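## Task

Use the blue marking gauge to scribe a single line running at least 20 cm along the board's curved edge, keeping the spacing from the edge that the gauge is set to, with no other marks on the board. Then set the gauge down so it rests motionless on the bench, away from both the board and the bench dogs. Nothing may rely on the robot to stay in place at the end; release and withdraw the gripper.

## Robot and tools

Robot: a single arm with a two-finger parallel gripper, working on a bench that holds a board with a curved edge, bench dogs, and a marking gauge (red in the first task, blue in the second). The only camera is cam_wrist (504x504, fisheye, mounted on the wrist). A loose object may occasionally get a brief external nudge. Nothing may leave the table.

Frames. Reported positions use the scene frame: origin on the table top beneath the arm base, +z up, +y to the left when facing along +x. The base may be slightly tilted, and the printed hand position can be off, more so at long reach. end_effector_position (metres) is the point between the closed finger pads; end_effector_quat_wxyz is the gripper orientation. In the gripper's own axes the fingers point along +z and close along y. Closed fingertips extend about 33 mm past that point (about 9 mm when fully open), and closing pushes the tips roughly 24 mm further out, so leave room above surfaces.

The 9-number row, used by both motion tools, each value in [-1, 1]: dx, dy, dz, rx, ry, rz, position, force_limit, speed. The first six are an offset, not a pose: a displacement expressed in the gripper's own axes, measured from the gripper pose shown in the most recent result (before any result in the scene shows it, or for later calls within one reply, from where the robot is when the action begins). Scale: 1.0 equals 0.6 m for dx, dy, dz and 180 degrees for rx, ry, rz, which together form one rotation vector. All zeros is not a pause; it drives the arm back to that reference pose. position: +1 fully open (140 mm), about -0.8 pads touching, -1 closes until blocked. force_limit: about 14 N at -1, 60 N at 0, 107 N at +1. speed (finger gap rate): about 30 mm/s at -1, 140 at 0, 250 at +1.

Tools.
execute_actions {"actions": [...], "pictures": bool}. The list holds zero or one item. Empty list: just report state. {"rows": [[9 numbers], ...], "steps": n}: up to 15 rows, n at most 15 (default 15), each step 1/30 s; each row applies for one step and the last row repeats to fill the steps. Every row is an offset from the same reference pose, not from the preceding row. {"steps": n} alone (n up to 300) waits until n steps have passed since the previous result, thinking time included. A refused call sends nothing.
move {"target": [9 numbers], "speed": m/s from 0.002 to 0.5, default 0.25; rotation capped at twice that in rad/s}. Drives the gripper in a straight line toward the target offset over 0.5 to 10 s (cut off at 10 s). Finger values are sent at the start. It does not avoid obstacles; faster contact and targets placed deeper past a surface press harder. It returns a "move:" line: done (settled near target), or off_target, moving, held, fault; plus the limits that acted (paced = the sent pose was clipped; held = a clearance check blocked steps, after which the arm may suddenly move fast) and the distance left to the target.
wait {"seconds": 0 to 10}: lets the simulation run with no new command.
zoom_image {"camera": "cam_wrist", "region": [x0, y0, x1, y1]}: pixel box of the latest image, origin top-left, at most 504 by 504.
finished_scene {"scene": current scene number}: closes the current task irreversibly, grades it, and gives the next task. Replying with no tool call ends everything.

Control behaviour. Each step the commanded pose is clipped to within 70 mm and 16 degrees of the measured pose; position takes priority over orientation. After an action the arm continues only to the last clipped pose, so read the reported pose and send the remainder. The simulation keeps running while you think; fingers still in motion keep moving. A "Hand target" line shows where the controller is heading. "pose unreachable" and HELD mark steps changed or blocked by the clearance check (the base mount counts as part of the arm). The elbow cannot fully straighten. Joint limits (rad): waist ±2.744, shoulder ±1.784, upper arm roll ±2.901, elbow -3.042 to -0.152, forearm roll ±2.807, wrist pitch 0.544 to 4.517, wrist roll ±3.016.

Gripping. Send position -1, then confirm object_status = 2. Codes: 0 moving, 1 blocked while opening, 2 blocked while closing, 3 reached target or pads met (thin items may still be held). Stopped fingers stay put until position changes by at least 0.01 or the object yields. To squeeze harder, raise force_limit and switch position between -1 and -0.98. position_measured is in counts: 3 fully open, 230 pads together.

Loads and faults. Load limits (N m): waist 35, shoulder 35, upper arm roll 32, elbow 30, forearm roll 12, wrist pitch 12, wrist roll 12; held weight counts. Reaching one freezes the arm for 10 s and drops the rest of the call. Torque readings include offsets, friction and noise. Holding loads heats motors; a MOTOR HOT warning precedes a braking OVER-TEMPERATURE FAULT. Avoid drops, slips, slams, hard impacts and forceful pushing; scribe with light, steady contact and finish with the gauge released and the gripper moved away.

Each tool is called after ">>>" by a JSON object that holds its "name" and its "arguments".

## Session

>>> {"name": "execute_actions", "arguments": {"actions": []}}

Scene clock: 0.00 s of 4800.00 s.
end_effector_position=(+0.6475, +0.3269, +0.1394) position_measured=3 object_status=3 end_effector_quat_wxyz=(+0.003, +0.752, -0.659, -0.030)
Joint positions: [ 0.459  0.744 -0.075 -1.353  0.11   2.06   0.265]
Joint velocities: [ 0.001  0.001 -0.    -0.    -0.001 -0.001 -0.   ]
Joint torques (N m, as the joint torque sensors report them, + toward a larger angle): no reading
External joint torques (N m, as the arm's controller estimates them; a push from outside toward a larger angle lowers the number): no reading
Hand target: +0.647, +0.327, +0.139; +0.003, +0.752, -0.659, -0.030

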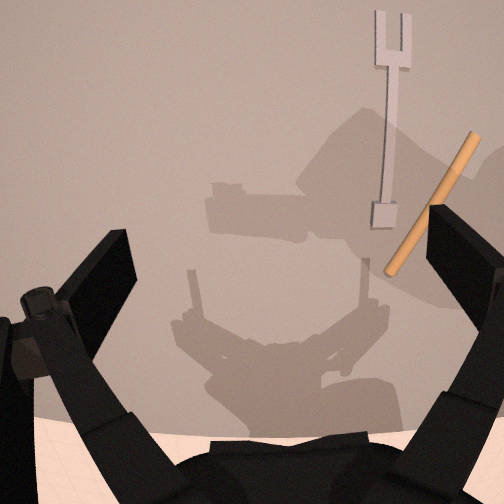

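>>> {"name": "move", "arguments": {"target": [0.51, 0.32, -0.6, 0, 0.13, 0.04, 1, 0, 0], "speed": 0.4}}

Scene clock: 6.63 s of 4800.00 s.
end_effector_position=(+0.5244, -0.0168, +0.4961) position_measured=3 object_status=3 end_effector_quat_wxyz=(+0.133, +0.697, -0.694, +0.123)
Joint positions: [ 0.426 -0.052 -0.27  -1.632 -0.374  1.494  0.187]
Joint velocities: [-0.002 -0.001 -0.     0.002 -0.001 -0.01  -0.021]
Joint torques (N m, as the joint torque sensors report them, + toward a larger angle): [  0.07 -26.24   1.16  22.62  -0.9    1.74  -0.41]
External joint torques (N m, as the arm's controller estimates them; a push from outside toward a larger angle lowers the number): [-0.04  1.95  0.6  -0.91 -0.76 -0.4  -0.42]
Hand target: +0.523, -0.017, +0.495; +0.137, +0.700, -0.690, +0.122
Off the commanded pose: 0.010 m, 1 deg.
After step 90, 1.57 s passed at rest.
move: off_target

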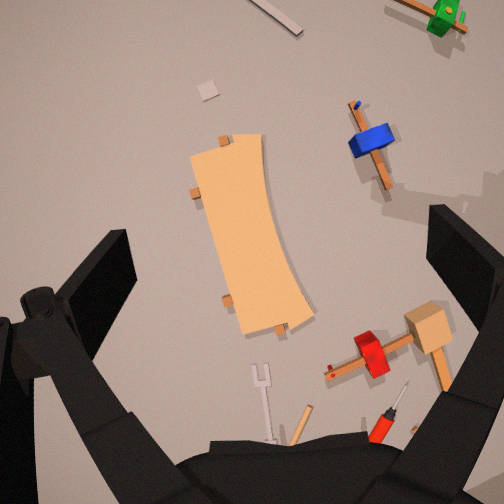

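>>> {"name": "zoom_image", "arguments": {"camera": "cam_wrist", "region": [310, 80, 430, 200]}}

Region (310, 80, 430, 200) of cam_wrist's 504x504 image, scaled by 4.200, with more detail than that image has.

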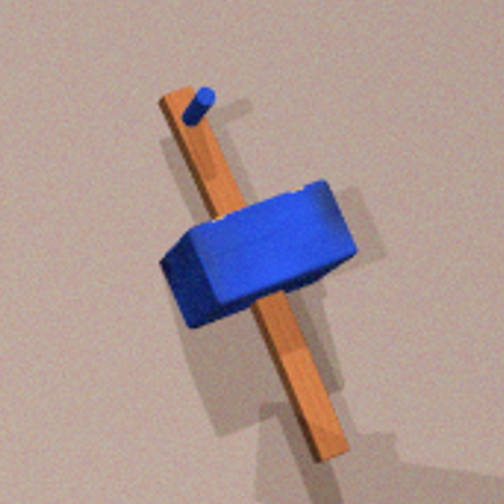

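>>> {"name": "move", "arguments": {"target": [0.006, 0.272, 0.606, -0.0673, -0.1036, 0.3882, -0.2, 0, 0], "speed": 0.35}}

Scene clock: 35.37 s of 4800.00 s.
end_effector_position=(+0.3510, -0.1509, +0.1628) position_measured=154 object_status=3 end_effector_quat_wxyz=(-0.003, -0.175, +0.984, +0.002)
Joint positions: [-0.01  -0.318 -0.466 -2.743 -0.23   2.438  0.987]
Joint velocities: [ 0.     0.     0.003 -0.001  0.     0.014  0.029]
Joint torques (N m, as the joint torque sensors report them, + toward a larger angle): [ -1.48 -13.96   4.03  17.74   1.11   3.03   0.06]
External joint torques (N m, as the arm's controller estimates them; a push from outside toward a larger angle lowers the number): [-1.65  1.37  0.89 -2.19  0.61  0.61  0.06]
Hand target: +0.351, -0.150, +0.162; -0.002, -0.169, +0.986, +0.002
Off the commanded pose: 0.006 m, 1 deg.
After step 90, 23.03 s passed at rest.
move: off_target

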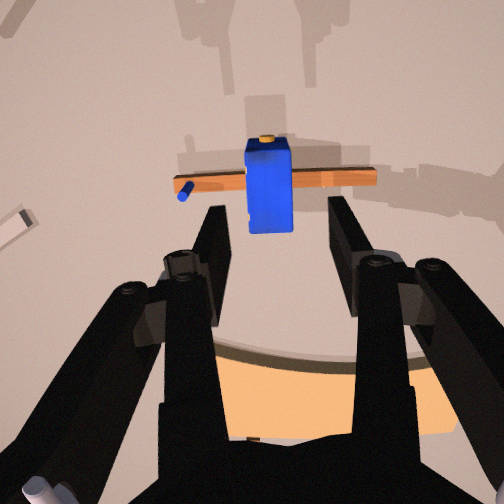

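>>> {"name": "move", "arguments": {"target": [0, -0.007, 0.097, 0, 0, 0.013, -0.2, 0, 0], "speed": 0.12}}

Scene clock: 45.40 s of 4800.00 s.
end_effector_position=(+0.3505, -0.1552, +0.1054) position_measured=154 object_status=3 end_effector_quat_wxyz=(-0.005, -0.153, +0.988, +0.000)
Joint positions: [ 0.024 -0.135 -0.51  -2.77  -0.161  2.641  0.97 ]
Joint velocities: [-0.     0.001  0.001 -0.001  0.004  0.013 -0.013]
Joint torques (N m, as the joint torque sensors report them, + toward a larger angle): [  0.4  -17.31   0.48  16.68   1.14   3.09  -0.2 ]
External joint torques (N m, as the arm's controller estimates them; a push from outside toward a larger angle lowers the number): [ 0.25  1.06 -1.06 -0.61  0.76  0.68 -0.2 ]
Hand target: +0.351, -0.155, +0.105; -0.003, -0.155, +0.988, +0.000
Off the commanded pose: 0.002 m, 0 deg.
After step 90, 5.87 s passed at rest.
move: done

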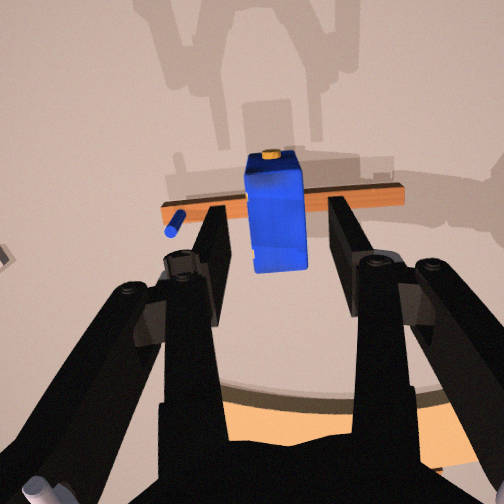

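>>> {"name": "move", "arguments": {"target": [0, 0, 0.066, 0, 0, 0, -0.3, 0, 0], "speed": 0.04}}

>>> {"name": "move", "arguments": {"target": [0, 0, 0, 0, 0, 0, -1, 0.6, -0.3], "speed": 0.03}}

Scene clock: 53.77 s of 4800.00 s.
end_effector_position=(+0.3492, -0.1570, +0.0669) position_measured=167 object_status=3 end_effector_quat_wxyz=(-0.006, -0.146, +0.989, -0.001)
Joint positions: [ 0.054  0.009 -0.516 -2.775 -0.029  2.776  0.888]
Joint velocities: [ 0.     0.    -0.001  0.     0.013  0.013 -0.033]
Joint torques (N m, as the joint torque sensors report them, + toward a larger angle): [  0.37 -19.62   0.79  13.91   1.21   2.88  -0.35]
External joint torques (N m, as the arm's controller estimates them; a push from outside toward a larger angle lowers the number): [ 0.28  1.25  0.8  -1.41  0.91  0.45 -0.35]
Hand target: +0.350, -0.156, +0.066; -0.005, -0.153, +0.988, -0.001
Off the commanded pose: 0.002 m, 1 deg.
After step 90, 3.93 s passed at rest.
move: done

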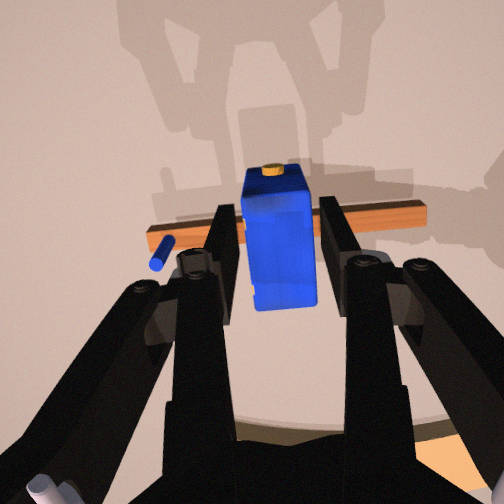

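Scene clock: 54.30 s of 4800.00 s.
end_effector_position=(+0.3496, -0.1570, +0.0671) position_measured=190 object_status=2 end_effector_quat_wxyz=(-0.005, -0.147, +0.989, -0.001)
Joint positions: [ 0.054  0.008 -0.516 -2.775 -0.029  2.776  0.888]
Joint velocities: [ 0.001  0.001 -0.001 -0.001 -0.     0.     0.001]
Joint torques (N m, as the joint torque sensors report them, + toward a larger angle): [ -0.37 -20.15   0.02  14.98   0.31   2.47  -0.09]
External joint torques (N m, as the arm's controller estimates them; a push from outside toward a larger angle lowers the number): [-0.57  0.65 -0.09 -0.31  0.03  0.05 -0.09]
Hand target: +0.349, -0.157, +0.067; -0.006, -0.146, +0.989, -0.001
Off the commanded pose: 0.000 m, 0 deg.
move: done

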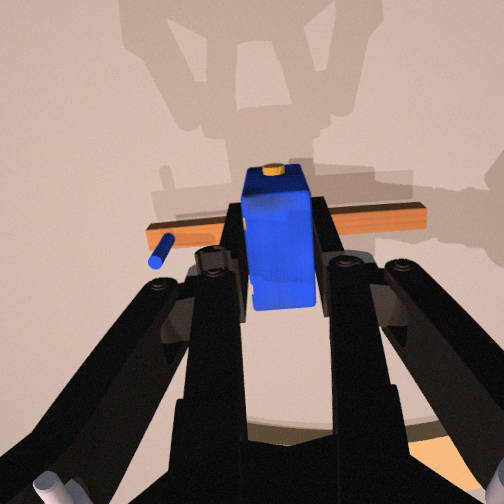

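>>> {"name": "move", "arguments": {"target": [0, 0, -0.08, 0, 0, 0, -1, 0.6, -0.3], "speed": 0.15}}

>>> {"name": "move", "arguments": {"target": [-0.2295, 0.308, -0.02, 0, 0, -0.539, -1, 0.6, -0.3], "speed": 0.3}}

>>> {"name": "move", "arguments": {"target": [0, 0, 0.075, 0.05, 0, 0, -1, 0.6, -0.3], "speed": 0.06}}

Scene clock: 76.07 s of 4800.00 s.
end_effector_position=(+0.3506, -0.1558, +0.1136) position_measured=190 object_status=2 end_effector_quat_wxyz=(-0.004, -0.151, +0.989, +0.001)
Joint positions: [ 0.003 -0.161 -0.491 -2.766 -0.171  2.611  0.98 ]
Joint velocities: [-0.006 -0.     0.006  0.001  0.001 -0.012  0.023]
Joint torques (N m, as the joint torque sensors report them, + toward a larger angle): [ -0.56 -19.13   2.27  18.34  -0.38   2.27   0.16]
External joint torques (N m, as the arm's controller estimates them; a push from outside toward a larger angle lowers the number): [-0.63 -1.02  0.61  0.61 -0.78 -0.14  0.16]
Hand target: +0.351, -0.156, +0.115; -0.005, -0.147, +0.989, +0.000
Off the commanded pose: 0.002 m, 1 deg.
After step 90, 17.70 s passed at rest.
move: done

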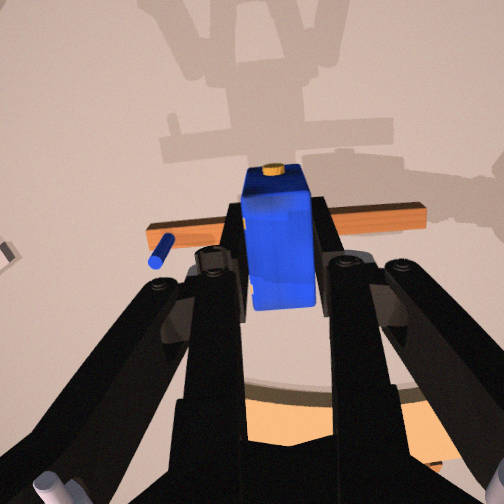

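Scene clock: 79.97 s of 4800.00 s.
end_effector_position=(+0.4258, +0.0622, +0.1252) position_measured=190 object_status=2 end_effector_quat_wxyz=(+0.002, +0.837, -0.547, -0.001)
Joint positions: [ 0.658 -0.056 -0.563 -2.616 -0.068  2.561 -0.214]
Joint velocities: [-0.001  0.001  0.    -0.     0.005 -0.001 -0.034]
Joint torques (N m, as the joint torque sensors report them, + toward a larger angle): [  0.02 -20.03   0.06  20.35   1.21   2.2   -0.27]
External joint torques (N m, as the arm's controller estimates them; a push from outside toward a larger angle lowers the number): [-0.1   1.23 -0.82  1.47  0.77 -0.3  -0.27]
Hand target: +0.427, +0.062, +0.126; +0.002, +0.840, -0.542, -0.002
Off the commanded pose: 0.001 m, 1 deg.
move: done

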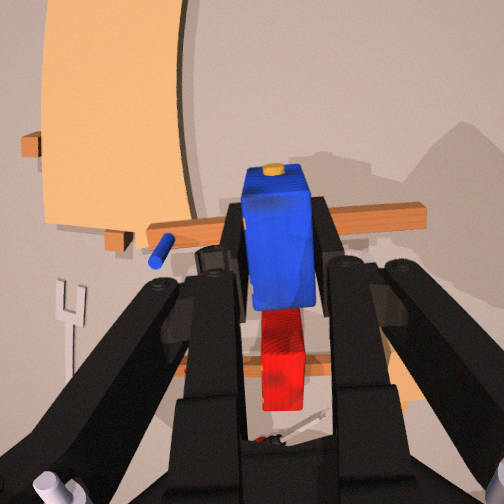

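Scene clock: 81.93 s of 4800.00 s.
end_effector_position=(+0.4247, +0.0609, +0.0814) position_measured=190 object_status=2 end_effector_quat_wxyz=(-0.062, +0.829, -0.554, +0.041)
Joint positions: [ 0.675  0.024 -0.561 -2.771  0.195  2.929 -0.42 ]
Joint velocities: [ 0.001  0.001  0.002  0.001  0.038  0.005 -0.072]
Joint torques (N m, as the joint torque sensors report them, + toward a larger angle): [ -0.44 -19.82   0.98  14.86   1.01   3.54  -0.3 ]
External joint torques (N m, as the arm's controller estimates them; a push from outside toward a larger angle lowers the number): [-0.64  0.93  1.06 -0.86  0.87  0.74 -0.29]
Hand target: +0.425, +0.061, +0.081; -0.062, +0.835, -0.546, +0.042
Off the commanded pose: 0.002 m, 1 deg.
move: done

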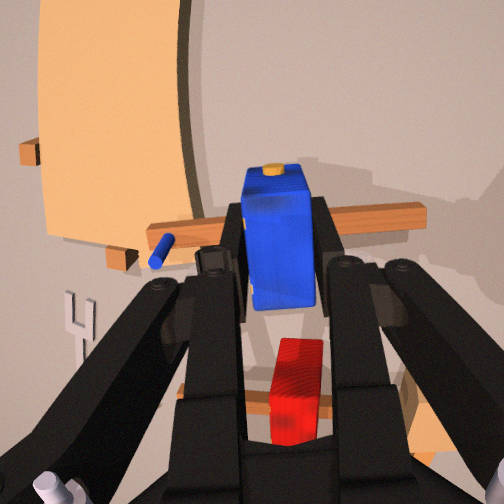

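>>> {"name": "move", "arguments": {"target": [0.02, -0.033, 0.008, 0, 0, -0.006, -1, 0.6, -0.3], "speed": 0.03}}

>>> {"name": "move", "arguments": {"target": [0, -0.02, 0.003, 0, 0, 0, -1, 0.6, -0.3], "speed": 0.012}}

Scene clock: 93.43 s of 4800.00 s.
end_effector_position=(+0.4474, +0.0570, +0.0793) position_measured=190 object_status=2 end_effector_quat_wxyz=(-0.060, +0.831, -0.552, +0.043)
Joint positions: [ 0.656  0.089 -0.537 -2.697  0.297  2.907 -0.513]
Joint velocities: [-0.017  0.004  0.016  0.005  0.025 -0.01  -0.051]
Joint torques (N m, as the joint torque sensors report them, + toward a larger angle): [ -1.45 -21.41   0.25  17.82   1.03   2.68  -0.36]
External joint torques (N m, as the arm's controller estimates them; a push from outside toward a larger angle lowers the number): [-1.62  1.74  1.21  1.76  0.88 -0.13 -0.36]
Hand target: +0.448, +0.057, +0.079; -0.060, +0.834, -0.546, +0.042
Off the commanded pose: 0.001 m, 1 deg.
After step 90, 7.47 s passed at rest.
move: done

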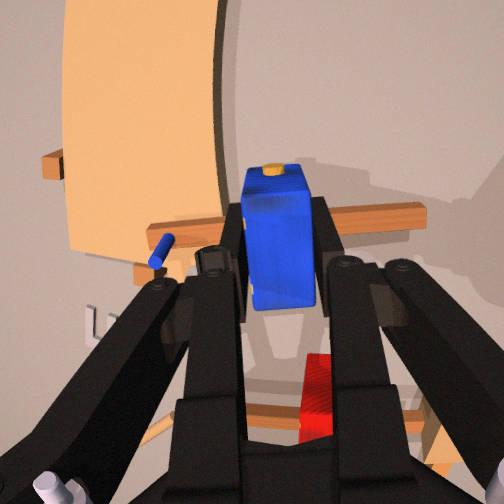

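Scene clock: 94.67 s of 4800.00 s.
end_effector_position=(+0.4578, +0.0614, +0.0790) position_measured=190 object_status=2 end_effector_quat_wxyz=(-0.060, +0.830, -0.553, +0.044)
Joint positions: [ 0.654  0.116 -0.525 -2.662  0.322  2.895 -0.519]
Joint velocities: [-0.001  0.004  0.001  0.003  0.007 -0.005 -0.005]
Joint torques (N m, as the joint torque sensors report them, + toward a larger angle): [ -1.79 -23.87  -1.05  17.83   0.91   2.61  -0.19]
External joint torques (N m, as the arm's controller estimates them; a push from outside toward a larger angle lowers the number): [-2.    0.4   0.22  1.56  0.75 -0.2  -0.19]
Hand target: +0.459, +0.062, +0.079; -0.060, +0.831, -0.552, +0.043
Off the commanded pose: 0.001 m, 0 deg.
move: done

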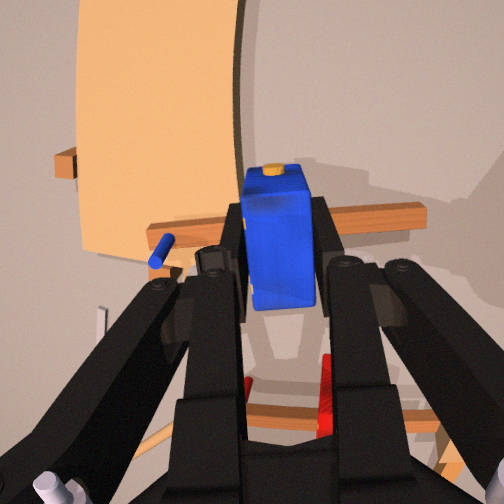

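>>> {"name": "move", "arguments": {"target": [0, -0.0108, -0.0052, -0.0473, -0.0029, -0.0102, -1, 0.6, -0.3], "speed": 0.03}}

>>> {"name": "move", "arguments": {"target": [0, -0.015, 0, 0, 0, 0, -1, 0.6, -0.3], "speed": 0.01}}

Scene clock: 111.77 s of 4800.00 s.
end_effector_position=(+0.4643, +0.0641, +0.0827) position_measured=190 object_status=2 end_effector_quat_wxyz=(-0.002, +0.842, -0.539, +0.002)
Joint positions: [ 0.691  0.18  -0.571 -2.507  0.197  2.655 -0.432]
Joint velocities: [ 0.     0.002 -0.001  0.005 -0.004 -0.028  0.01 ]
Joint torques (N m, as the joint torque sensors report them, + toward a larger angle): [  0.37 -25.51  -3.55  18.65  -0.33   2.23   0.08]
External joint torques (N m, as the arm's controller estimates them; a push from outside toward a larger angle lowers the number): [ 0.23  1.51 -1.08  0.97 -0.72 -0.32  0.08]
Hand target: +0.464, +0.064, +0.083; -0.000, +0.841, -0.541, +0.000
Off the commanded pose: 0.001 m, 0 deg.
After step 90, 11.33 s passed at rest.
move: done

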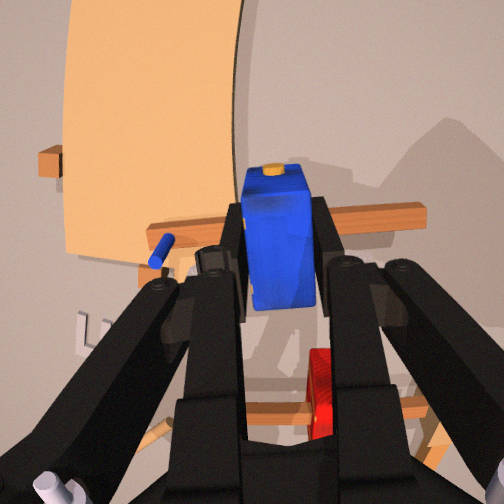

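Scene clock: 112.90 s of 4800.00 s.
end_effector_position=(+0.4713, +0.0671, +0.0822) position_measured=190 object_status=2 end_effector_quat_wxyz=(-0.002, +0.842, -0.540, +0.002)
Joint positions: [ 0.689  0.2   -0.564 -2.482  0.21   2.646 -0.433]
Joint velocities: [-0.001  0.002  0.001  0.004  0.003 -0.003 -0.001]
Joint torques (N m, as the joint torque sensors report them, + toward a larger angle): [ -0.82 -27.15  -1.75  19.98   1.15   2.49  -0.29]
External joint torques (N m, as the arm's controller estimates them; a push from outside toward a larger angle lowers the number): [-1.04  0.51  0.94  2.25  0.76 -0.04 -0.29]
Hand target: +0.472, +0.068, +0.083; -0.002, +0.842, -0.539, +0.002
Off the commanded pose: 0.001 m, 0 deg.
move: done

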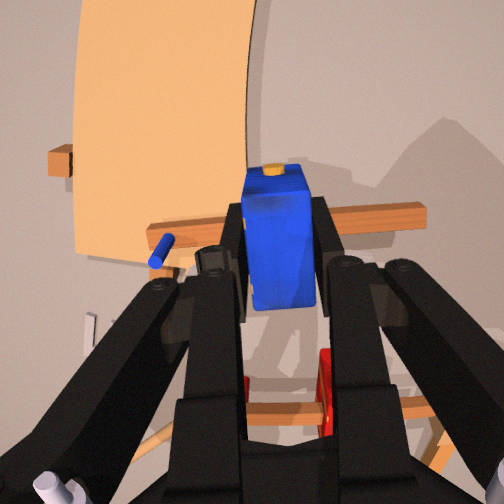

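>>> {"name": "execute_actions", "arguments": {"actions": []}}

Scene clock: 131.57 s of 4800.00 s.
end_effector_position=(+0.4713, +0.0672, +0.0822) position_measured=190 object_status=2 end_effector_quat_wxyz=(-0.001, +0.842, -0.540, +0.002)
Joint positions: [ 0.689  0.2   -0.564 -2.481  0.21   2.645 -0.434]
Joint velocities: [-0.     0.001  0.    -0.001 -0.     0.001  0.001]
Joint torques (N m, as the joint torque sensors report them, + toward a larger angle): [ -1.21 -26.6   -1.9   19.36   1.22   2.43  -0.3 ]
External joint torques (N m, as the arm's controller estimates them; a push from outside toward a larger angle lowers the number): [-1.4   1.02  0.82  1.67  0.83 -0.1  -0.3 ]
Hand target: +0.472, +0.068, +0.083; -0.002, +0.842, -0.539, +0.002
Off the commanded pose: 0.001 m, 0 deg.
Steps of this call (steps 1 to 90: nothing new was sent; then 15.67 s passed at rest). Readings (end_effector_position | what the end effector reports):
1: (+0.4713, +0.0671, +0.0822) | position_measured=190 object_status=2
2: (+0.4713, +0.0671, +0.0822) | position_measured=190 object_status=2
4: (+0.4713, +0.0671, +0.0822) | position_measured=190 object_status=2
8: (+0.4713, +0.0671, +0.0822) | position_measured=190 object_status=2
90: the state above

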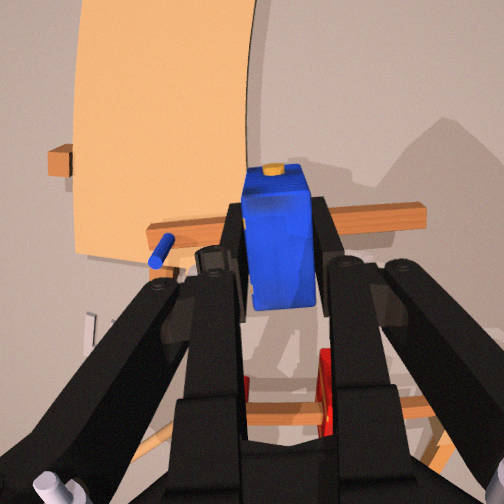

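>>> {"name": "move", "arguments": {"target": [0.02, -0.003, 0, 0, 0, 0.007, -1, 0.6, -0.3], "speed": 0.02}}

Scene clock: 138.33 s of 4800.00 s.
end_effector_position=(+0.4760, +0.0566, +0.0812) position_measured=190 object_status=2 end_effector_quat_wxyz=(+0.000, +0.835, -0.550, +0.002)
Joint positions: [ 0.667  0.213 -0.564 -2.467  0.219  2.639 -0.437]
Joint velocities: [-0.006  0.001 -0.     0.003  0.    -0.002 -0.002]
Joint torques (N m, as the joint torque sensors report them, + toward a larger angle): [ -0.84 -27.07  -2.43  18.83   1.18   2.63  -0.23]
External joint torques (N m, as the arm's controller estimates them; a push from outside toward a larger angle lowers the number): [-1.11  0.95  0.41  1.1   0.79  0.11 -0.23]
Hand target: +0.478, +0.057, +0.082; -0.001, +0.836, -0.549, +0.002
Off the commanded pose: 0.002 m, 0 deg.
After step 90, 2.90 s passed at rest.
move: done

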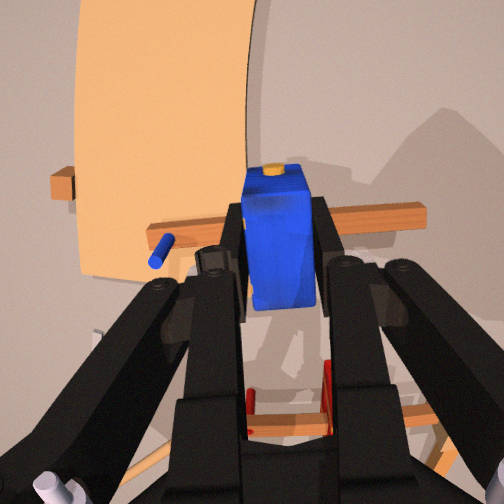

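>>> {"name": "move", "arguments": {"target": [0, -0.002, 0.01, 0, 0, 0, -1, 0.6, -0.3], "speed": 0.006}}

Scene clock: 142.93 s of 4800.00 s.
end_effector_position=(+0.4741, +0.0566, +0.0744) position_measured=190 object_status=2 end_effector_quat_wxyz=(+0.002, +0.834, -0.551, -0.000)
Joint positions: [ 0.661  0.232 -0.553 -2.466  0.236  2.646 -0.446]
Joint velocities: [-0.003 -0.     0.001  0.001  0.004  0.003 -0.006]
Joint torques (N m, as the joint torque sensors report them, + toward a larger angle): [ -1.32 -27.21  -1.79  18.62   1.18   3.21  -0.27]
External joint torques (N m, as the arm's controller estimates them; a push from outside toward a larger angle lowers the number): [-1.47  1.35  1.4   1.14  0.79  0.7  -0.27]
Hand target: +0.477, +0.057, +0.075; +0.000, +0.835, -0.550, +0.002
Off the commanded pose: 0.003 m, 0 deg.
After step 90, 0.37 s passed at rest.
move: done

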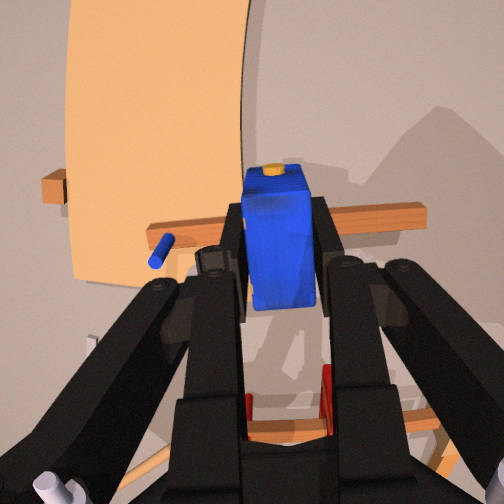

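>>> {"name": "move", "arguments": {"target": [0, -0.002, 0.005, 0, 0, 0, -1, 0.6, -0.3], "speed": 0.005}}

Scene clock: 149.13 s of 4800.00 s.
end_effector_position=(+0.4758, +0.0573, +0.0737) position_measured=190 object_status=2 end_effector_quat_wxyz=(+0.001, +0.834, -0.552, +0.000)
Joint positions: [ 0.658  0.236 -0.55  -2.463  0.245  2.649 -0.45 ]
Joint velocities: [-0.     0.    -0.001 -0.001  0.003  0.    -0.003]
Joint torques (N m, as the joint torque sensors report them, + toward a larger angle): [ -0.99 -24.59  -1.7   17.48   1.2    2.91  -0.19]
External joint torques (N m, as the arm's controller estimates them; a push from outside toward a larger angle lowers the number): [-1.17  4.09  1.52  0.06  0.81  0.4  -0.19]
Hand target: +0.475, +0.057, +0.071; +0.002, +0.834, -0.551, -0.000
Off the commanded pose: 0.002 m, 0 deg.
After step 90, 2.33 s passed at rest.
move: done

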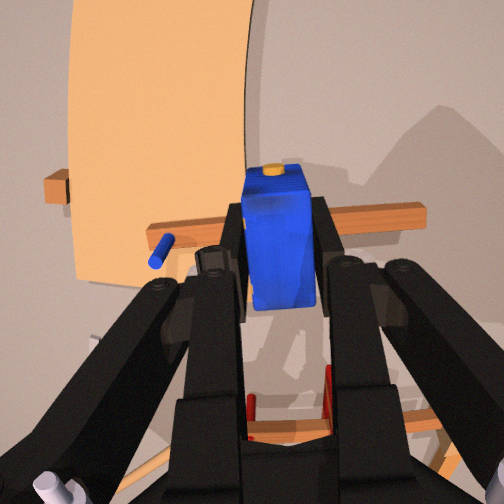

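>>> {"name": "execute_actions", "arguments": {"actions": [{"rows": [[0.004,-0.001,0.0025,0,0,0.001,-1,0.6,-0.3],[0.008,-0.001,0.0025,0,0,0.002,-1,0.6,-0.3],[0.012,-0.001,0.0025,0,0,0.003,-1,0.6,-0.3],[0.016,-0.001,0.0025,0,0,0.005,-1,0.6,-0.3],[0.0185,-0.0008,0.0025,0,0,0.006,-1,0.6,-0.3],[0.021,-0.0007,0.0025,0,0,0.007,-1,0.6,-0.3],[0.0235,-0.0006,0.0025,0,0,0.008,-1,0.6,-0.3],[0.026,-0.0005,0.0025,0,0,0.009,-1,0.6,-0.3],[0.0285,-0.0004,0.0025,0,0,0.010,-1,0.6,-0.3],[0.031,-0.0003,0.0025,0,0,0.011,-1,0.6,-0.3],[0.0335,-0.0002,0.0025,0,0,0.012,-1,0.6,-0.3],[0.036,-0.0001,0.0025,0,0,0.013,-1,0.6,-0.3],[0.0385,0.0,0.0025,0,0,0.014,-1,0.6,-0.3],[0.041,0.0001,0.0025,0,0,0.015,-1,0.6,-0.3],[0.0435,0.0002,0.0025,0,0,0.016,-1,0.6,-0.3]]}]}}

Scene clock: 161.60 s of 4800.00 s.
end_effector_position=(+0.4822, +0.0416, +0.0737) position_measured=190 object_status=2 end_effector_quat_wxyz=(+0.001, +0.825, -0.565, -0.002)
Joint positions: [ 0.626  0.251 -0.553 -2.442  0.263  2.636 -0.467]
Joint velocities: [-0.069  0.032 -0.019  0.045  0.033 -0.021 -0.024]
Joint torques (N m, as the joint torque sensors report them, + toward a larger angle): [ -3.05 -23.53  -6.4   19.13   1.27   3.66   0.24]
External joint torques (N m, as the arm's controller estimates them; a push from outside toward a larger angle lowers the number): [-3.51  5.82 -3.19  1.67  0.9   1.14  0.25]
Hand target: +0.486, +0.033, +0.072; +0.002, +0.820, -0.573, +0.000
Off the commanded pose: 0.009 m, 1 deg.
Steps of this call (steps 1 to 90: nothing new was sent; then 8.97 s passed at rest; steps 91 to 105: all 15 steps of this action). Readings (end_effector_position | what the end effector reports):
91: (+0.4759, +0.0571, +0.0737) | position_measured=190 object_status=2
92: (+0.4760, +0.0569, +0.0737) | position_measured=190 object_status=2
94: (+0.4766, +0.0557, +0.0737) | position_measured=190 object_status=2
98: (+0.4784, +0.0513, +0.0737) | position_measured=190 object_status=2
105: the state above

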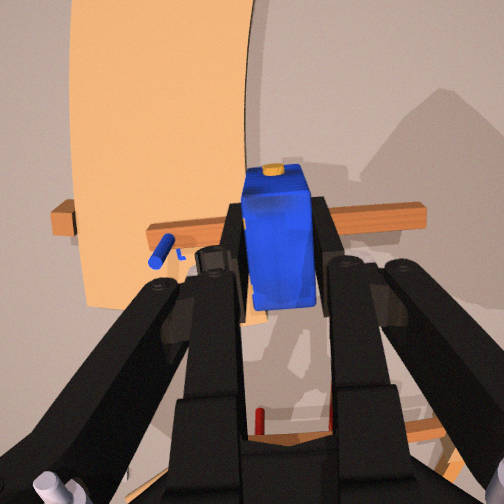

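>>> {"name": "execute_actions", "arguments": {"actions": [{"rows": [[0.021,-0.0004,0.0025,0,0,0.008,-1,0.6,-0.3],[0.0245,-0.0003,0.0025,0,0,0.009,-1,0.6,-0.3],[0.028,-0.0002,0.0025,0,0,0.010,-1,0.6,-0.3],[0.031,-0.0001,0.0025,0,0,0.011,-1,0.6,-0.3],[0.0335,0.0,0.0025,0,0,0.012,-1,0.6,-0.3],[0.036,0.0001,0.0025,0,0,0.013,-1,0.6,-0.3],[0.0385,0.0002,0.0025,0,0,0.014,-1,0.6,-0.3],[0.041,0.0003,0.0025,0,0,0.015,-1,0.6,-0.3],[0.0435,0.0004,0.0025,0,0,0.016,-1,0.6,-0.3],[0.046,0.0006,0.0025,0,0,0.017,-1,0.6,-0.3],[0.0485,0.0007,0.0025,0,0,0.018,-1,0.6,-0.3],[0.051,0.0008,0.0025,0,0,0.019,-1,0.6,-0.3],[0.0535,0.001,0.0025,0,0,0.020,-1,0.6,-0.3],[0.056,0.0011,0.0025,0,0,0.021,-1,0.6,-0.3],[0.0585,0.0013,0.0025,0,0,0.022,-1,0.6,-0.3]]}], "pictures": false}}

>>> {"name": "execute_actions", "arguments": {"actions": [{"rows": [[0.0185,-0.0004,0.0025,0,0,0.007,-1,0.6,-0.3],[0.021,-0.0004,0.0025,0,0,0.008,-1,0.6,-0.3],[0.0235,-0.0003,0.0025,0,0,0.009,-1,0.6,-0.3],[0.026,-0.0002,0.0025,0,0,0.010,-1,0.6,-0.3],[0.0285,-0.0002,0.0025,0,0,0.011,-1,0.6,-0.3],[0.031,-0.0001,0.0025,0,0,0.012,-1,0.6,-0.3],[0.0335,0.0,0.0025,0,0,0.013,-1,0.6,-0.3],[0.036,0.0001,0.0025,0,0,0.014,-1,0.6,-0.3],[0.0385,0.0002,0.0025,0,0,0.015,-1,0.6,-0.3],[0.041,0.0003,0.0025,0,0,0.016,-1,0.6,-0.3],[0.0435,0.0004,0.0025,0,0,0.017,-1,0.6,-0.3],[0.046,0.0006,0.0025,0,0,0.018,-1,0.6,-0.3],[0.0485,0.0007,0.0025,0,0,0.019,-1,0.6,-0.3],[0.051,0.0008,0.0025,0,0,0.020,-1,0.6,-0.3],[0.0535,0.001,0.0025,0,0,0.021,-1,0.6,-0.3]]}]}}

Scene clock: 179.00 s of 4800.00 s.
end_effector_position=(+0.4906, +0.0179, +0.0738) position_measured=190 object_status=2 end_effector_quat_wxyz=(+0.000, +0.811, -0.585, -0.005)
Joint positions: [ 0.582  0.271 -0.561 -2.413  0.287  2.616 -0.487]
Joint velocities: [-0.067  0.034 -0.019  0.045  0.033 -0.027 -0.022]
Joint torques (N m, as the joint torque sensors report them, + toward a larger angle): [ -3.24 -24.33  -6.8   19.22   1.14   4.22   0.24]
External joint torques (N m, as the arm's controller estimates them; a push from outside toward a larger angle lowers the number): [-3.57  5.58 -3.06  1.62  0.77  1.71  0.23]
Hand target: +0.494, +0.008, +0.072; +0.002, +0.805, -0.593, -0.002
Off the commanded pose: 0.010 m, 1 deg.
Steps of this call (steps 1 to 90: nothing new was sent; then 13.90 s passed at rest; steps 91 to 105: all 15 steps of this action). Readings (end_effector_position | what the end effector reports):
91: (+0.4837, +0.0376, +0.0737) | position_measured=190 object_status=2
92: (+0.4841, +0.0367, +0.0737) | position_measured=190 object_status=2
94: (+0.4851, +0.0340, +0.0738) | position_measured=190 object_status=2
98: (+0.4874, +0.0275, +0.0738) | position_measured=190 object_status=2
105: the state above

Scene clock: 179.50 s of 4800.00 s.
end_effector_position=(+0.4970, -0.0031, +0.0740) position_measured=190 object_status=2 end_effector_quat_wxyz=(+0.000, +0.798, -0.603, -0.008)
Joint positions: [ 0.543  0.29  -0.567 -2.387  0.308  2.597 -0.503]
Joint velocities: [-0.064  0.032 -0.018  0.046  0.033 -0.027 -0.022]
Joint torques (N m, as the joint torque sensors report them, + toward a larger angle): [ -2.55 -24.14  -6.45  19.73   1.26   4.25   0.32]
External joint torques (N m, as the arm's controller estimates them; a push from outside toward a larger angle lowers the number): [-3.08  6.41 -2.52  1.89  0.87  1.77  0.31]
Hand target: +0.500, -0.013, +0.072; +0.001, +0.791, -0.612, -0.005
Off the commanded pose: 0.010 m, 1 deg.
Steps of this call (steps 1 to 15: all 15 steps of this action). Readings (end_effector_position | what the end effector reports):
1: (+0.4910, +0.0166, +0.0739) | position_measured=190 object_status=2
2: (+0.4915, +0.0151, +0.0739) | position_measured=190 object_status=2
4: (+0.4925, +0.0121, +0.0739) | position_measured=190 object_status=2
8: (+0.4942, +0.0064, +0.0739) | position_measured=190 object_status=2
15: the state above

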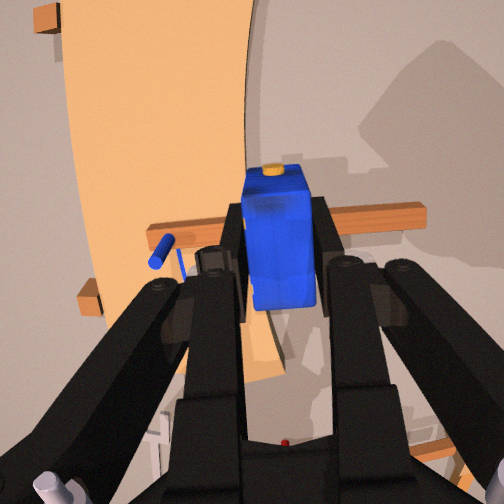

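>>> {"name": "execute_actions", "arguments": {"actions": [{"rows": [[0.021,-0.0002,0.0025,0.002,0.003,0.009,-1,0.6,-0.3],[0.0245,-0.0001,0.0025,0.003,0.004,0.010,-1,0.6,-0.3],[0.028,0.0,0.0025,0.004,0.005,0.011,-1,0.6,-0.3],[0.031,0.0001,0.0025,0.004,0.005,0.012,-1,0.6,-0.3],[0.0335,0.0002,0.0025,0.004,0.005,0.013,-1,0.6,-0.3],[0.036,0.0003,0.0025,0.004,0.005,0.014,-1,0.6,-0.3],[0.0385,0.0004,0.0025,0.004,0.005,0.015,-1,0.6,-0.1],[0.041,0.0005,0.0025,0.004,0.005,0.016,-1,0.6,-0.3],[0.0435,0.0006,0.0025,0.004,0.005,0.017,-1,0.6,-0.3],[0.046,0.0008,0.0025,0.004,0.005,0.018,-1,0.6,-0.3],[0.0485,0.0009,0.0025,0.004,0.005,0.019,-1,0.6,-0.3],[0.051,0.001,0.0025,0.004,0.005,0.020,-1,0.6,-0.3],[0.0535,0.0012,0.0025,0.004,0.005,0.021,-1,0.6,-0.3],[0.056,0.0013,0.0025,0.004,0.005,0.022,-1,0.6,-0.3],[0.0585,0.0015,0.0025,0.004,0.005,0.023,-1,0.6,-0.3]]}], "pictures": false}}

>>> {"name": "execute_actions", "arguments": {"actions": [{"rows": [[0.0185,-0.0004,0.0025,0.001,0.0015,0.007,-1,0.6,-0.3],[0.021,-0.0004,0.0025,0.001,0.0015,0.008,-1,0.6,-0.3],[0.0235,-0.0003,0.0025,0.001,0.0015,0.009,-1,0.6,-0.3],[0.026,-0.0002,0.0025,0.001,0.0015,0.010,-1,0.6,-0.3],[0.0285,-0.0002,0.0025,0.001,0.0015,0.011,-1,0.6,-0.3],[0.031,-0.0001,0.0025,0.001,0.0015,0.012,-1,0.6,-0.3],[0.0335,0.0,0.0025,0.001,0.0015,0.013,-1,0.6,-0.3],[0.036,0.0001,0.0025,0.001,0.0015,0.014,-1,0.6,-0.3],[0.0385,0.0002,0.0025,0.001,0.0015,0.015,-1,0.6,-0.3],[0.041,0.0003,0.0025,0.001,0.0015,0.016,-1,0.6,-0.3],[0.0435,0.0004,0.0025,0.001,0.0015,0.017,-1,0.6,-0.3],[0.046,0.0006,0.0025,0.001,0.0015,0.018,-1,0.6,-0.3],[0.0485,0.0007,0.0025,0.001,0.0015,0.019,-1,0.6,-0.3],[0.051,0.0008,0.0025,0.001,0.0015,0.020,-1,0.6,-0.3],[0.0535,0.001,0.0025,0.001,0.0015,0.021,-1,0.6,-0.3]]}], "pictures": false}}

>>> {"name": "execute_actions", "arguments": {"actions": [{"rows": [[0.0185,-0.0004,0.0025,0.001,0.0015,0.007,-1,0.6,-0.3],[0.021,-0.0004,0.0025,0.001,0.0015,0.008,-1,0.6,-0.3],[0.0235,-0.0003,0.0025,0.001,0.0015,0.009,-1,0.6,-0.3],[0.026,-0.0002,0.0025,0.001,0.0015,0.010,-1,0.6,-0.3],[0.0285,-0.0002,0.0025,0.001,0.0015,0.011,-1,0.6,-0.3],[0.031,-0.0001,0.0025,0.001,0.0015,0.012,-1,0.6,-0.3],[0.0335,0.0,0.0025,0.001,0.0015,0.013,-1,0.6,-0.3],[0.036,0.0001,0.0025,0.001,0.0015,0.014,-1,0.6,-0.3],[0.0385,0.0002,0.0025,0.001,0.0015,0.015,-1,0.6,-0.3],[0.041,0.0003,0.0025,0.001,0.0015,0.016,-1,0.6,-0.3],[0.0435,0.0004,0.0025,0.001,0.0015,0.017,-1,0.6,-0.3],[0.046,0.0006,0.0025,0.001,0.0015,0.018,-1,0.6,-0.3],[0.0485,0.0007,0.0025,0.001,0.0015,0.019,-1,0.6,-0.3],[0.051,0.0008,0.0025,0.001,0.0015,0.020,-1,0.6,-0.3],[0.0535,0.001,0.0025,0.001,0.0015,0.021,-1,0.6,-0.3]]}]}}

Scene clock: 212.40 s of 4800.00 s.
end_effector_position=(+0.5024, -0.0271, +0.0737) position_measured=190 object_status=2 end_effector_quat_wxyz=(-0.001, +0.782, -0.623, -0.002)
Joint positions: [ 0.517  0.304 -0.585 -2.376  0.323  2.604 -0.507]
Joint velocities: [-0.055  0.029 -0.015  0.04   0.031 -0.023 -0.011]
Joint torques (N m, as the joint torque sensors report them, + toward a larger angle): [ -3.75 -23.26  -7.68  18.97   1.21   4.47   0.33]
External joint torques (N m, as the arm's controller estimates them; a push from outside toward a larger angle lowers the number): [-4.04  7.3  -3.16  1.16  0.82  1.91  0.33]
Hand target: +0.505, -0.037, +0.072; +0.001, +0.775, -0.631, +0.002
Off the commanded pose: 0.011 m, 1 deg.
Steps of this call (steps 1 to 90: nothing new was sent; then 29.40 s passed at rest; steps 91 to 105: all 15 steps of this action). Readings (end_effector_position | what the end effector reports):
91: (+0.4981, -0.0073, +0.0740) | position_measured=190 object_status=2
92: (+0.4982, -0.0079, +0.0741) | position_measured=190 object_status=2
94: (+0.4988, -0.0105, +0.0740) | position_measured=190 object_status=2
98: (+0.5003, -0.0176, +0.0739) | position_measured=190 object_status=2
105: the state above

Scene clock: 212.90 s of 4800.00 s.
end_effector_position=(+0.5066, -0.0482, +0.0738) position_measured=190 object_status=2 end_effector_quat_wxyz=(-0.001, +0.768, -0.640, -0.003)
Joint positions: [ 0.481  0.32  -0.592 -2.354  0.34   2.591 -0.517]
Joint velocities: [-0.067  0.033 -0.019  0.044  0.034 -0.028 -0.017]
Joint torques (N m, as the joint torque sensors report them, + toward a larger angle): [ -2.87 -25.36  -7.36  19.82   1.2    4.27   0.29]
External joint torques (N m, as the arm's controller estimates them; a push from outside toward a larger angle lowers the number): [-3.27  5.61 -2.6   2.04  0.8   1.79  0.27]
Hand target: +0.509, -0.059, +0.072; +0.000, +0.761, -0.648, +0.001
Off the commanded pose: 0.011 m, 1 deg.
Steps of this call (steps 1 to 15: all 15 steps of this action). Readings (end_effector_position | what the end effector reports):
1: (+0.5027, -0.0282, +0.0738) | position_measured=190 object_status=2
2: (+0.5029, -0.0294, +0.0738) | position_measured=190 object_status=2
4: (+0.5036, -0.0325, +0.0738) | position_measured=190 object_status=2
8: (+0.5048, -0.0386, +0.0738) | position_measured=190 object_status=2
15: the state above

Scene clock: 213.40 s of 4800.00 s.
end_effector_position=(+0.5098, -0.0694, +0.0738) position_measured=190 object_status=2 end_effector_quat_wxyz=(-0.002, +0.754, -0.656, -0.004)
Joint positions: [ 0.445  0.336 -0.599 -2.332  0.357  2.578 -0.526]
Joint velocities: [-0.064  0.033 -0.018  0.045  0.03  -0.028 -0.019]
Joint torques (N m, as the joint torque sensors report them, + toward a larger angle): [ -2.87 -24.72  -8.77  20.31   1.26   4.23   0.27]
External joint torques (N m, as the arm's controller estimates them; a push from outside toward a larger angle lowers the number): [-3.37  6.82 -3.73  2.25  0.82  1.72  0.24]
Hand target: +0.512, -0.080, +0.072; -0.000, +0.747, -0.665, -0.000
Off the commanded pose: 0.011 m, 1 deg.
Steps of this call (steps 1 to 15: all 15 steps of this action). Readings (end_effector_position | what the end effector reports):
1: (+0.5068, -0.0495, +0.0738) | position_measured=190 object_status=2
2: (+0.5070, -0.0509, +0.0738) | position_measured=190 object_status=2
4: (+0.5075, -0.0539, +0.0738) | position_measured=190 object_status=2
8: (+0.5084, -0.0597, +0.0738) | position_measured=190 object_status=2
15: the state above

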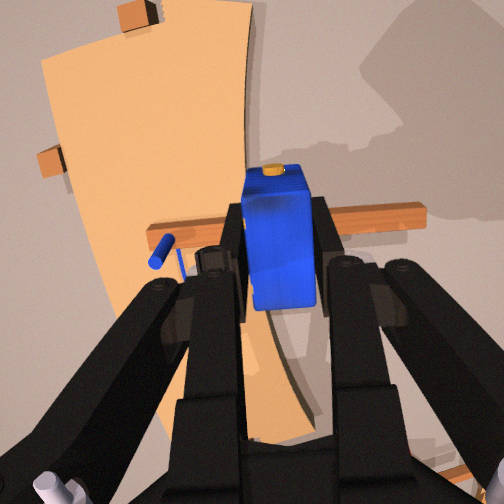

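>>> {"name": "execute_actions", "arguments": {"actions": [{"rows": [[0.021,-0.0003,0.0025,0.002,0.003,0.009,-1,0.6,-0.3],[0.0245,-0.0002,0.0025,0.002,0.003,0.010,-1,0.6,-0.3],[0.028,-0.0001,0.0025,0.002,0.003,0.011,-1,0.6,-0.3],[0.031,0.0,0.0025,0.002,0.003,0.012,-1,0.6,-0.3],[0.0335,0.0001,0.0025,0.002,0.003,0.013,-1,0.6,-0.3],[0.036,0.0002,0.0025,0.002,0.003,0.014,-1,0.6,-0.3],[0.0385,0.0003,0.0025,0.002,0.003,0.015,-1,0.6,-0.3],[0.041,0.0004,0.0025,0.002,0.003,0.016,-1,0.6,-0.3],[0.0435,0.0005,0.0025,0.002,0.003,0.017,-1,0.6,-0.3],[0.046,0.0007,0.0025,0.002,0.003,0.018,-1,0.6,-0.3],[0.0485,0.0008,0.0025,0.002,0.003,0.019,-1,0.6,-0.3],[0.051,0.0009,0.0025,0.002,0.003,0.020,-1,0.6,-0.3],[0.0535,0.0011,0.0025,0.002,0.003,0.021,-1,0.6,-0.3],[0.056,0.0012,0.0025,0.002,0.003,0.022,-1,0.6,-0.3],[0.0585,0.0014,0.0025,0.002,0.003,0.023,-1,0.6,-0.3]]}], "pictures": false}}

>>> {"name": "execute_actions", "arguments": {"actions": [{"rows": [[0.0185,-0.0004,0.0025,0.001,0.002,0.007,-1,0.6,-0.3],[0.021,-0.0004,0.0025,0.001,0.002,0.008,-1,0.6,-0.3],[0.0235,-0.0003,0.0025,0.001,0.002,0.009,-1,0.6,-0.3],[0.026,-0.0002,0.0025,0.001,0.002,0.010,-1,0.6,-0.3],[0.0285,-0.0002,0.0025,0.001,0.002,0.011,-1,0.6,-0.3],[0.031,-0.0001,0.0025,0.001,0.002,0.012,-1,0.6,-0.3],[0.0335,0.0,0.0025,0.001,0.002,0.013,-1,0.6,-0.3],[0.036,0.0001,0.0025,0.001,0.002,0.014,-1,0.6,-0.3],[0.0385,0.0002,0.0025,0.001,0.002,0.015,-1,0.6,-0.3],[0.041,0.0003,0.0025,0.001,0.002,0.016,-1,0.6,-0.3],[0.0435,0.0004,0.0025,0.001,0.002,0.017,-1,0.6,-0.3],[0.046,0.0006,0.0025,0.001,0.002,0.018,-1,0.6,-0.3],[0.0485,0.0007,0.0025,0.001,0.002,0.019,-1,0.6,-0.3],[0.051,0.0008,0.0025,0.001,0.002,0.020,-1,0.6,-0.3],[0.0535,0.001,0.0025,0.001,0.002,0.021,-1,0.6,-0.3]]}], "pictures": false}}

>>> {"name": "execute_actions", "arguments": {"actions": [{"rows": [[0.0185,-0.0004,0.0025,0.001,0.002,0.007,-1,0.6,-0.3],[0.021,-0.0004,0.0025,0.001,0.002,0.008,-1,0.6,-0.3],[0.0235,-0.0003,0.0025,0.001,0.002,0.009,-1,0.6,-0.3],[0.026,-0.0002,0.0025,0.001,0.002,0.010,-1,0.6,-0.3],[0.0285,-0.0002,0.0025,0.001,0.002,0.011,-1,0.6,-0.3],[0.031,-0.0001,0.0025,0.001,0.002,0.012,-1,0.6,-0.3],[0.0335,0.0,0.0025,0.001,0.002,0.013,-1,0.6,-0.3],[0.036,0.0001,0.0025,0.001,0.002,0.014,-1,0.6,-0.3],[0.0385,0.0002,0.0025,0.001,0.002,0.015,-1,0.6,-0.3],[0.041,0.0003,0.0025,0.001,0.002,0.016,-1,0.6,-0.3],[0.0435,0.0004,0.0025,0.001,0.002,0.017,-1,0.6,-0.3],[0.046,0.0006,0.0025,0.001,0.002,0.018,-1,0.6,-0.3],[0.0485,0.0007,0.0025,0.001,0.002,0.019,-1,0.6,-0.3],[0.051,0.0008,0.0025,0.001,0.002,0.020,-1,0.6,-0.3],[0.0535,0.001,0.0025,0.001,0.002,0.021,-1,0.6,-0.3]]}]}}

Scene clock: 239.97 s of 4800.00 s.
end_effector_position=(+0.5122, -0.0935, +0.0738) position_measured=190 object_status=2 end_effector_quat_wxyz=(-0.002, +0.738, -0.675, -0.003)
Joint positions: [ 0.411  0.353 -0.611 -2.313  0.375  2.571 -0.533]
Joint velocities: [-0.062  0.032 -0.016  0.043  0.03  -0.027 -0.014]
Joint torques (N m, as the joint torque sensors report them, + toward a larger angle): [ -3.61 -25.22  -9.3   19.06   1.3    4.37   0.22]
External joint torques (N m, as the arm's controller estimates them; a push from outside toward a larger angle lowers the number): [-4.01  6.62 -3.75  1.05  0.9   1.9   0.26]
Hand target: +0.514, -0.104, +0.072; -0.000, +0.730, -0.683, +0.001
Off the commanded pose: 0.011 m, 1 deg.
Steps of this call (steps 1 to 90: nothing new was sent; then 23.07 s passed at rest; steps 91 to 105: all 15 steps of this action). Readings (end_effector_position | what the end effector reports):
91: (+0.5103, -0.0738, +0.0739) | position_measured=190 object_status=2
92: (+0.5103, -0.0741, +0.0739) | position_measured=190 object_status=2
94: (+0.5106, -0.0764, +0.0739) | position_measured=190 object_status=2
98: (+0.5113, -0.0837, +0.0738) | position_measured=190 object_status=2
105: the state above

Scene clock: 240.47 s of 4800.00 s.
end_effector_position=(+0.5134, -0.1147, +0.0739) position_measured=190 object_status=2 end_effector_quat_wxyz=(-0.002, +0.724, -0.690, -0.003)
Joint positions: [ 0.377  0.369 -0.618 -2.292  0.39   2.559 -0.54 ]
Joint velocities: [-0.067  0.035 -0.018  0.044  0.032 -0.028 -0.014]
Joint torques (N m, as the joint torque sensors report them, + toward a larger angle): [ -3.07 -25.48  -8.87  19.61   1.37   4.42   0.17]
External joint torques (N m, as the arm's controller estimates them; a push from outside toward a larger angle lowers the number): [-3.58  6.64 -3.08  1.54  0.95  1.92  0.17]
Hand target: +0.514, -0.126, +0.072; -0.000, +0.716, -0.699, +0.001
Off the commanded pose: 0.011 m, 1 deg.
Steps of this call (steps 1 to 15: all 15 steps of this action). Readings (end_effector_position | what the end effector reports):
1: (+0.5123, -0.0947, +0.0738) | position_measured=190 object_status=2
2: (+0.5123, -0.0961, +0.0739) | position_measured=190 object_status=2
4: (+0.5126, -0.0990, +0.0738) | position_measured=190 object_status=2
8: (+0.5129, -0.1048, +0.0738) | position_measured=190 object_status=2
15: the state above

Scene clock: 240.97 s of 4800.00 s.
end_effector_position=(+0.5138, -0.1358, +0.0739) position_measured=190 object_status=2 end_effector_quat_wxyz=(-0.002, +0.709, -0.705, -0.004)
Joint positions: [ 0.343  0.385 -0.625 -2.271  0.405  2.546 -0.547]
Joint velocities: [-0.066  0.035 -0.019  0.044  0.03  -0.028 -0.013]
Joint torques (N m, as the joint torque sensors report them, + toward a larger angle): [ -3.71 -26.69  -8.54  19.48   1.41   4.18   0.16]
External joint torques (N m, as the arm's controller estimates them; a push from outside toward a larger angle lowers the number): [-4.    5.94 -2.14  1.3   0.98  1.67  0.15]
Hand target: +0.514, -0.147, +0.072; -0.000, +0.701, -0.714, +0.000
Off the commanded pose: 0.011 m, 1 deg.
Steps of this call (steps 1 to 15: all 15 steps of this action). Readings (end_effector_position | what the end effector reports):
1: (+0.5135, -0.1160, +0.0739) | position_measured=190 object_status=2
2: (+0.5135, -0.1174, +0.0739) | position_measured=190 object_status=2
4: (+0.5136, -0.1203, +0.0739) | position_measured=190 object_status=2
8: (+0.5137, -0.1260, +0.0739) | position_measured=190 object_status=2
15: the state above

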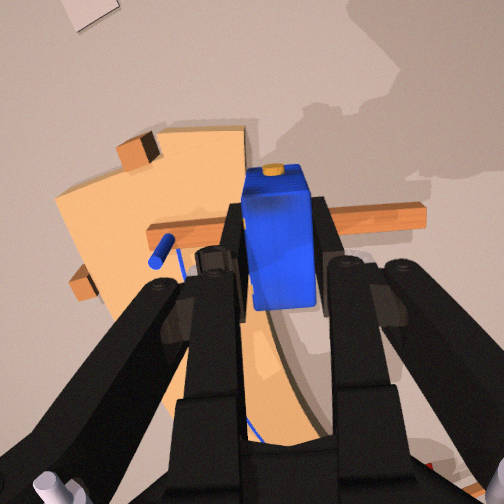

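>>> {"name": "execute_actions", "arguments": {"actions": [{"rows": [[0.021,-0.0003,0.0025,0.002,0.003,0.009,-1,0.6,-0.3],[0.0245,-0.0002,0.0025,0.002,0.003,0.010,-1,0.6,-0.3],[0.028,-0.0001,0.0025,0.002,0.003,0.011,-1,0.6,-0.3],[0.031,0.0,0.0025,0.002,0.003,0.012,-1,0.6,-0.3],[0.0335,0.0001,0.0025,0.002,0.003,0.013,-1,0.6,-0.3],[0.036,0.0002,0.0025,0.002,0.003,0.013,-1,0.6,-0.3],[0.0385,0.0003,0.0025,0.002,0.003,0.013,-1,0.6,-0.3],[0.041,0.0003,0.0025,0.002,0.003,0.013,-1,0.6,-0.3]], "steps": 15}], "pictures": false}}

>>> {"name": "move", "arguments": {"target": [0, 0, -0.1, 0, 0, 0, -1, 0.6, -0.3], "speed": 0.08}}

Scene clock: 247.80 s of 4800.00 s.
end_effector_position=(+0.5132, -0.1549, +0.0739) position_measured=190 object_status=2 end_effector_quat_wxyz=(-0.002, +0.697, -0.717, -0.002)
Joint positions: [ 0.315  0.397 -0.632 -2.259  0.416  2.544 -0.554]
Joint velocities: [-0.004  0.     0.001  0.003  0.003 -0.001 -0.004]
Joint torques (N m, as the joint torque sensors report them, + toward a larger angle): [ -3.65 -27.28  -7.65  19.1    1.05   3.88   0.01]
External joint torques (N m, as the arm's controller estimates them; a push from outside toward a larger angle lowers the number): [-4.12  5.61 -1.15  0.63  0.61  1.36  0.02]
Hand target: +0.514, -0.160, +0.072; -0.001, +0.695, -0.719, +0.002
Off the commanded pose: 0.006 m, 1 deg.
Steps of this call (steps 1 to 90: nothing new was sent; then 3.33 s passed at rest; steps 91 to 105: all 15 steps of this action). Readings (end_effector_position | what the end effector reports):
91: (+0.5137, -0.1403, +0.0740) | position_measured=190 object_status=2
92: (+0.5137, -0.1406, +0.0740) | position_measured=190 object_status=2
94: (+0.5136, -0.1426, +0.0740) | position_measured=190 object_status=2
98: (+0.5134, -0.1498, +0.0739) | position_measured=190 object_status=2
105: the state above

Scene clock: 249.27 s of 4800.00 s.
end_effector_position=(+0.5137, -0.1558, +0.1326) position_measured=190 object_status=2 end_effector_quat_wxyz=(-0.004, +0.700, -0.714, -0.002)
Joint positions: [ 0.405  0.262 -0.745 -2.257  0.277  2.434 -0.469]
Joint velocities: [ 0.009 -0.001 -0.009 -0.    -0.001 -0.012  0.026]
Joint torques (N m, as the joint torque sensors report them, + toward a larger angle): [  0.63 -28.8   -6.29  21.17  -0.28   2.39   0.13]
External joint torques (N m, as the arm's controller estimates them; a push from outside toward a larger angle lowers the number): [ 0.44 -0.12 -1.19  0.77 -0.8  -0.14  0.13]
Hand target: +0.514, -0.156, +0.134; -0.003, +0.697, -0.717, -0.002
Off the commanded pose: 0.001 m, 0 deg.
move: done

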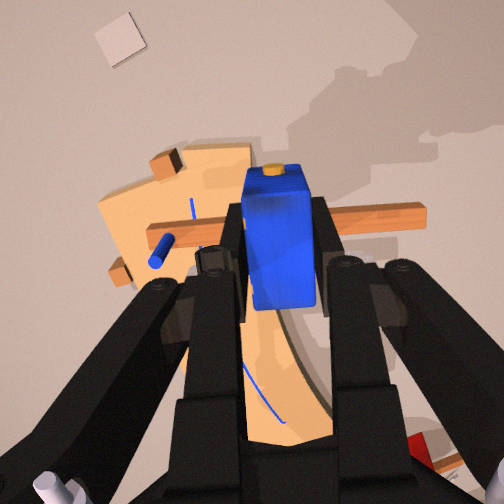

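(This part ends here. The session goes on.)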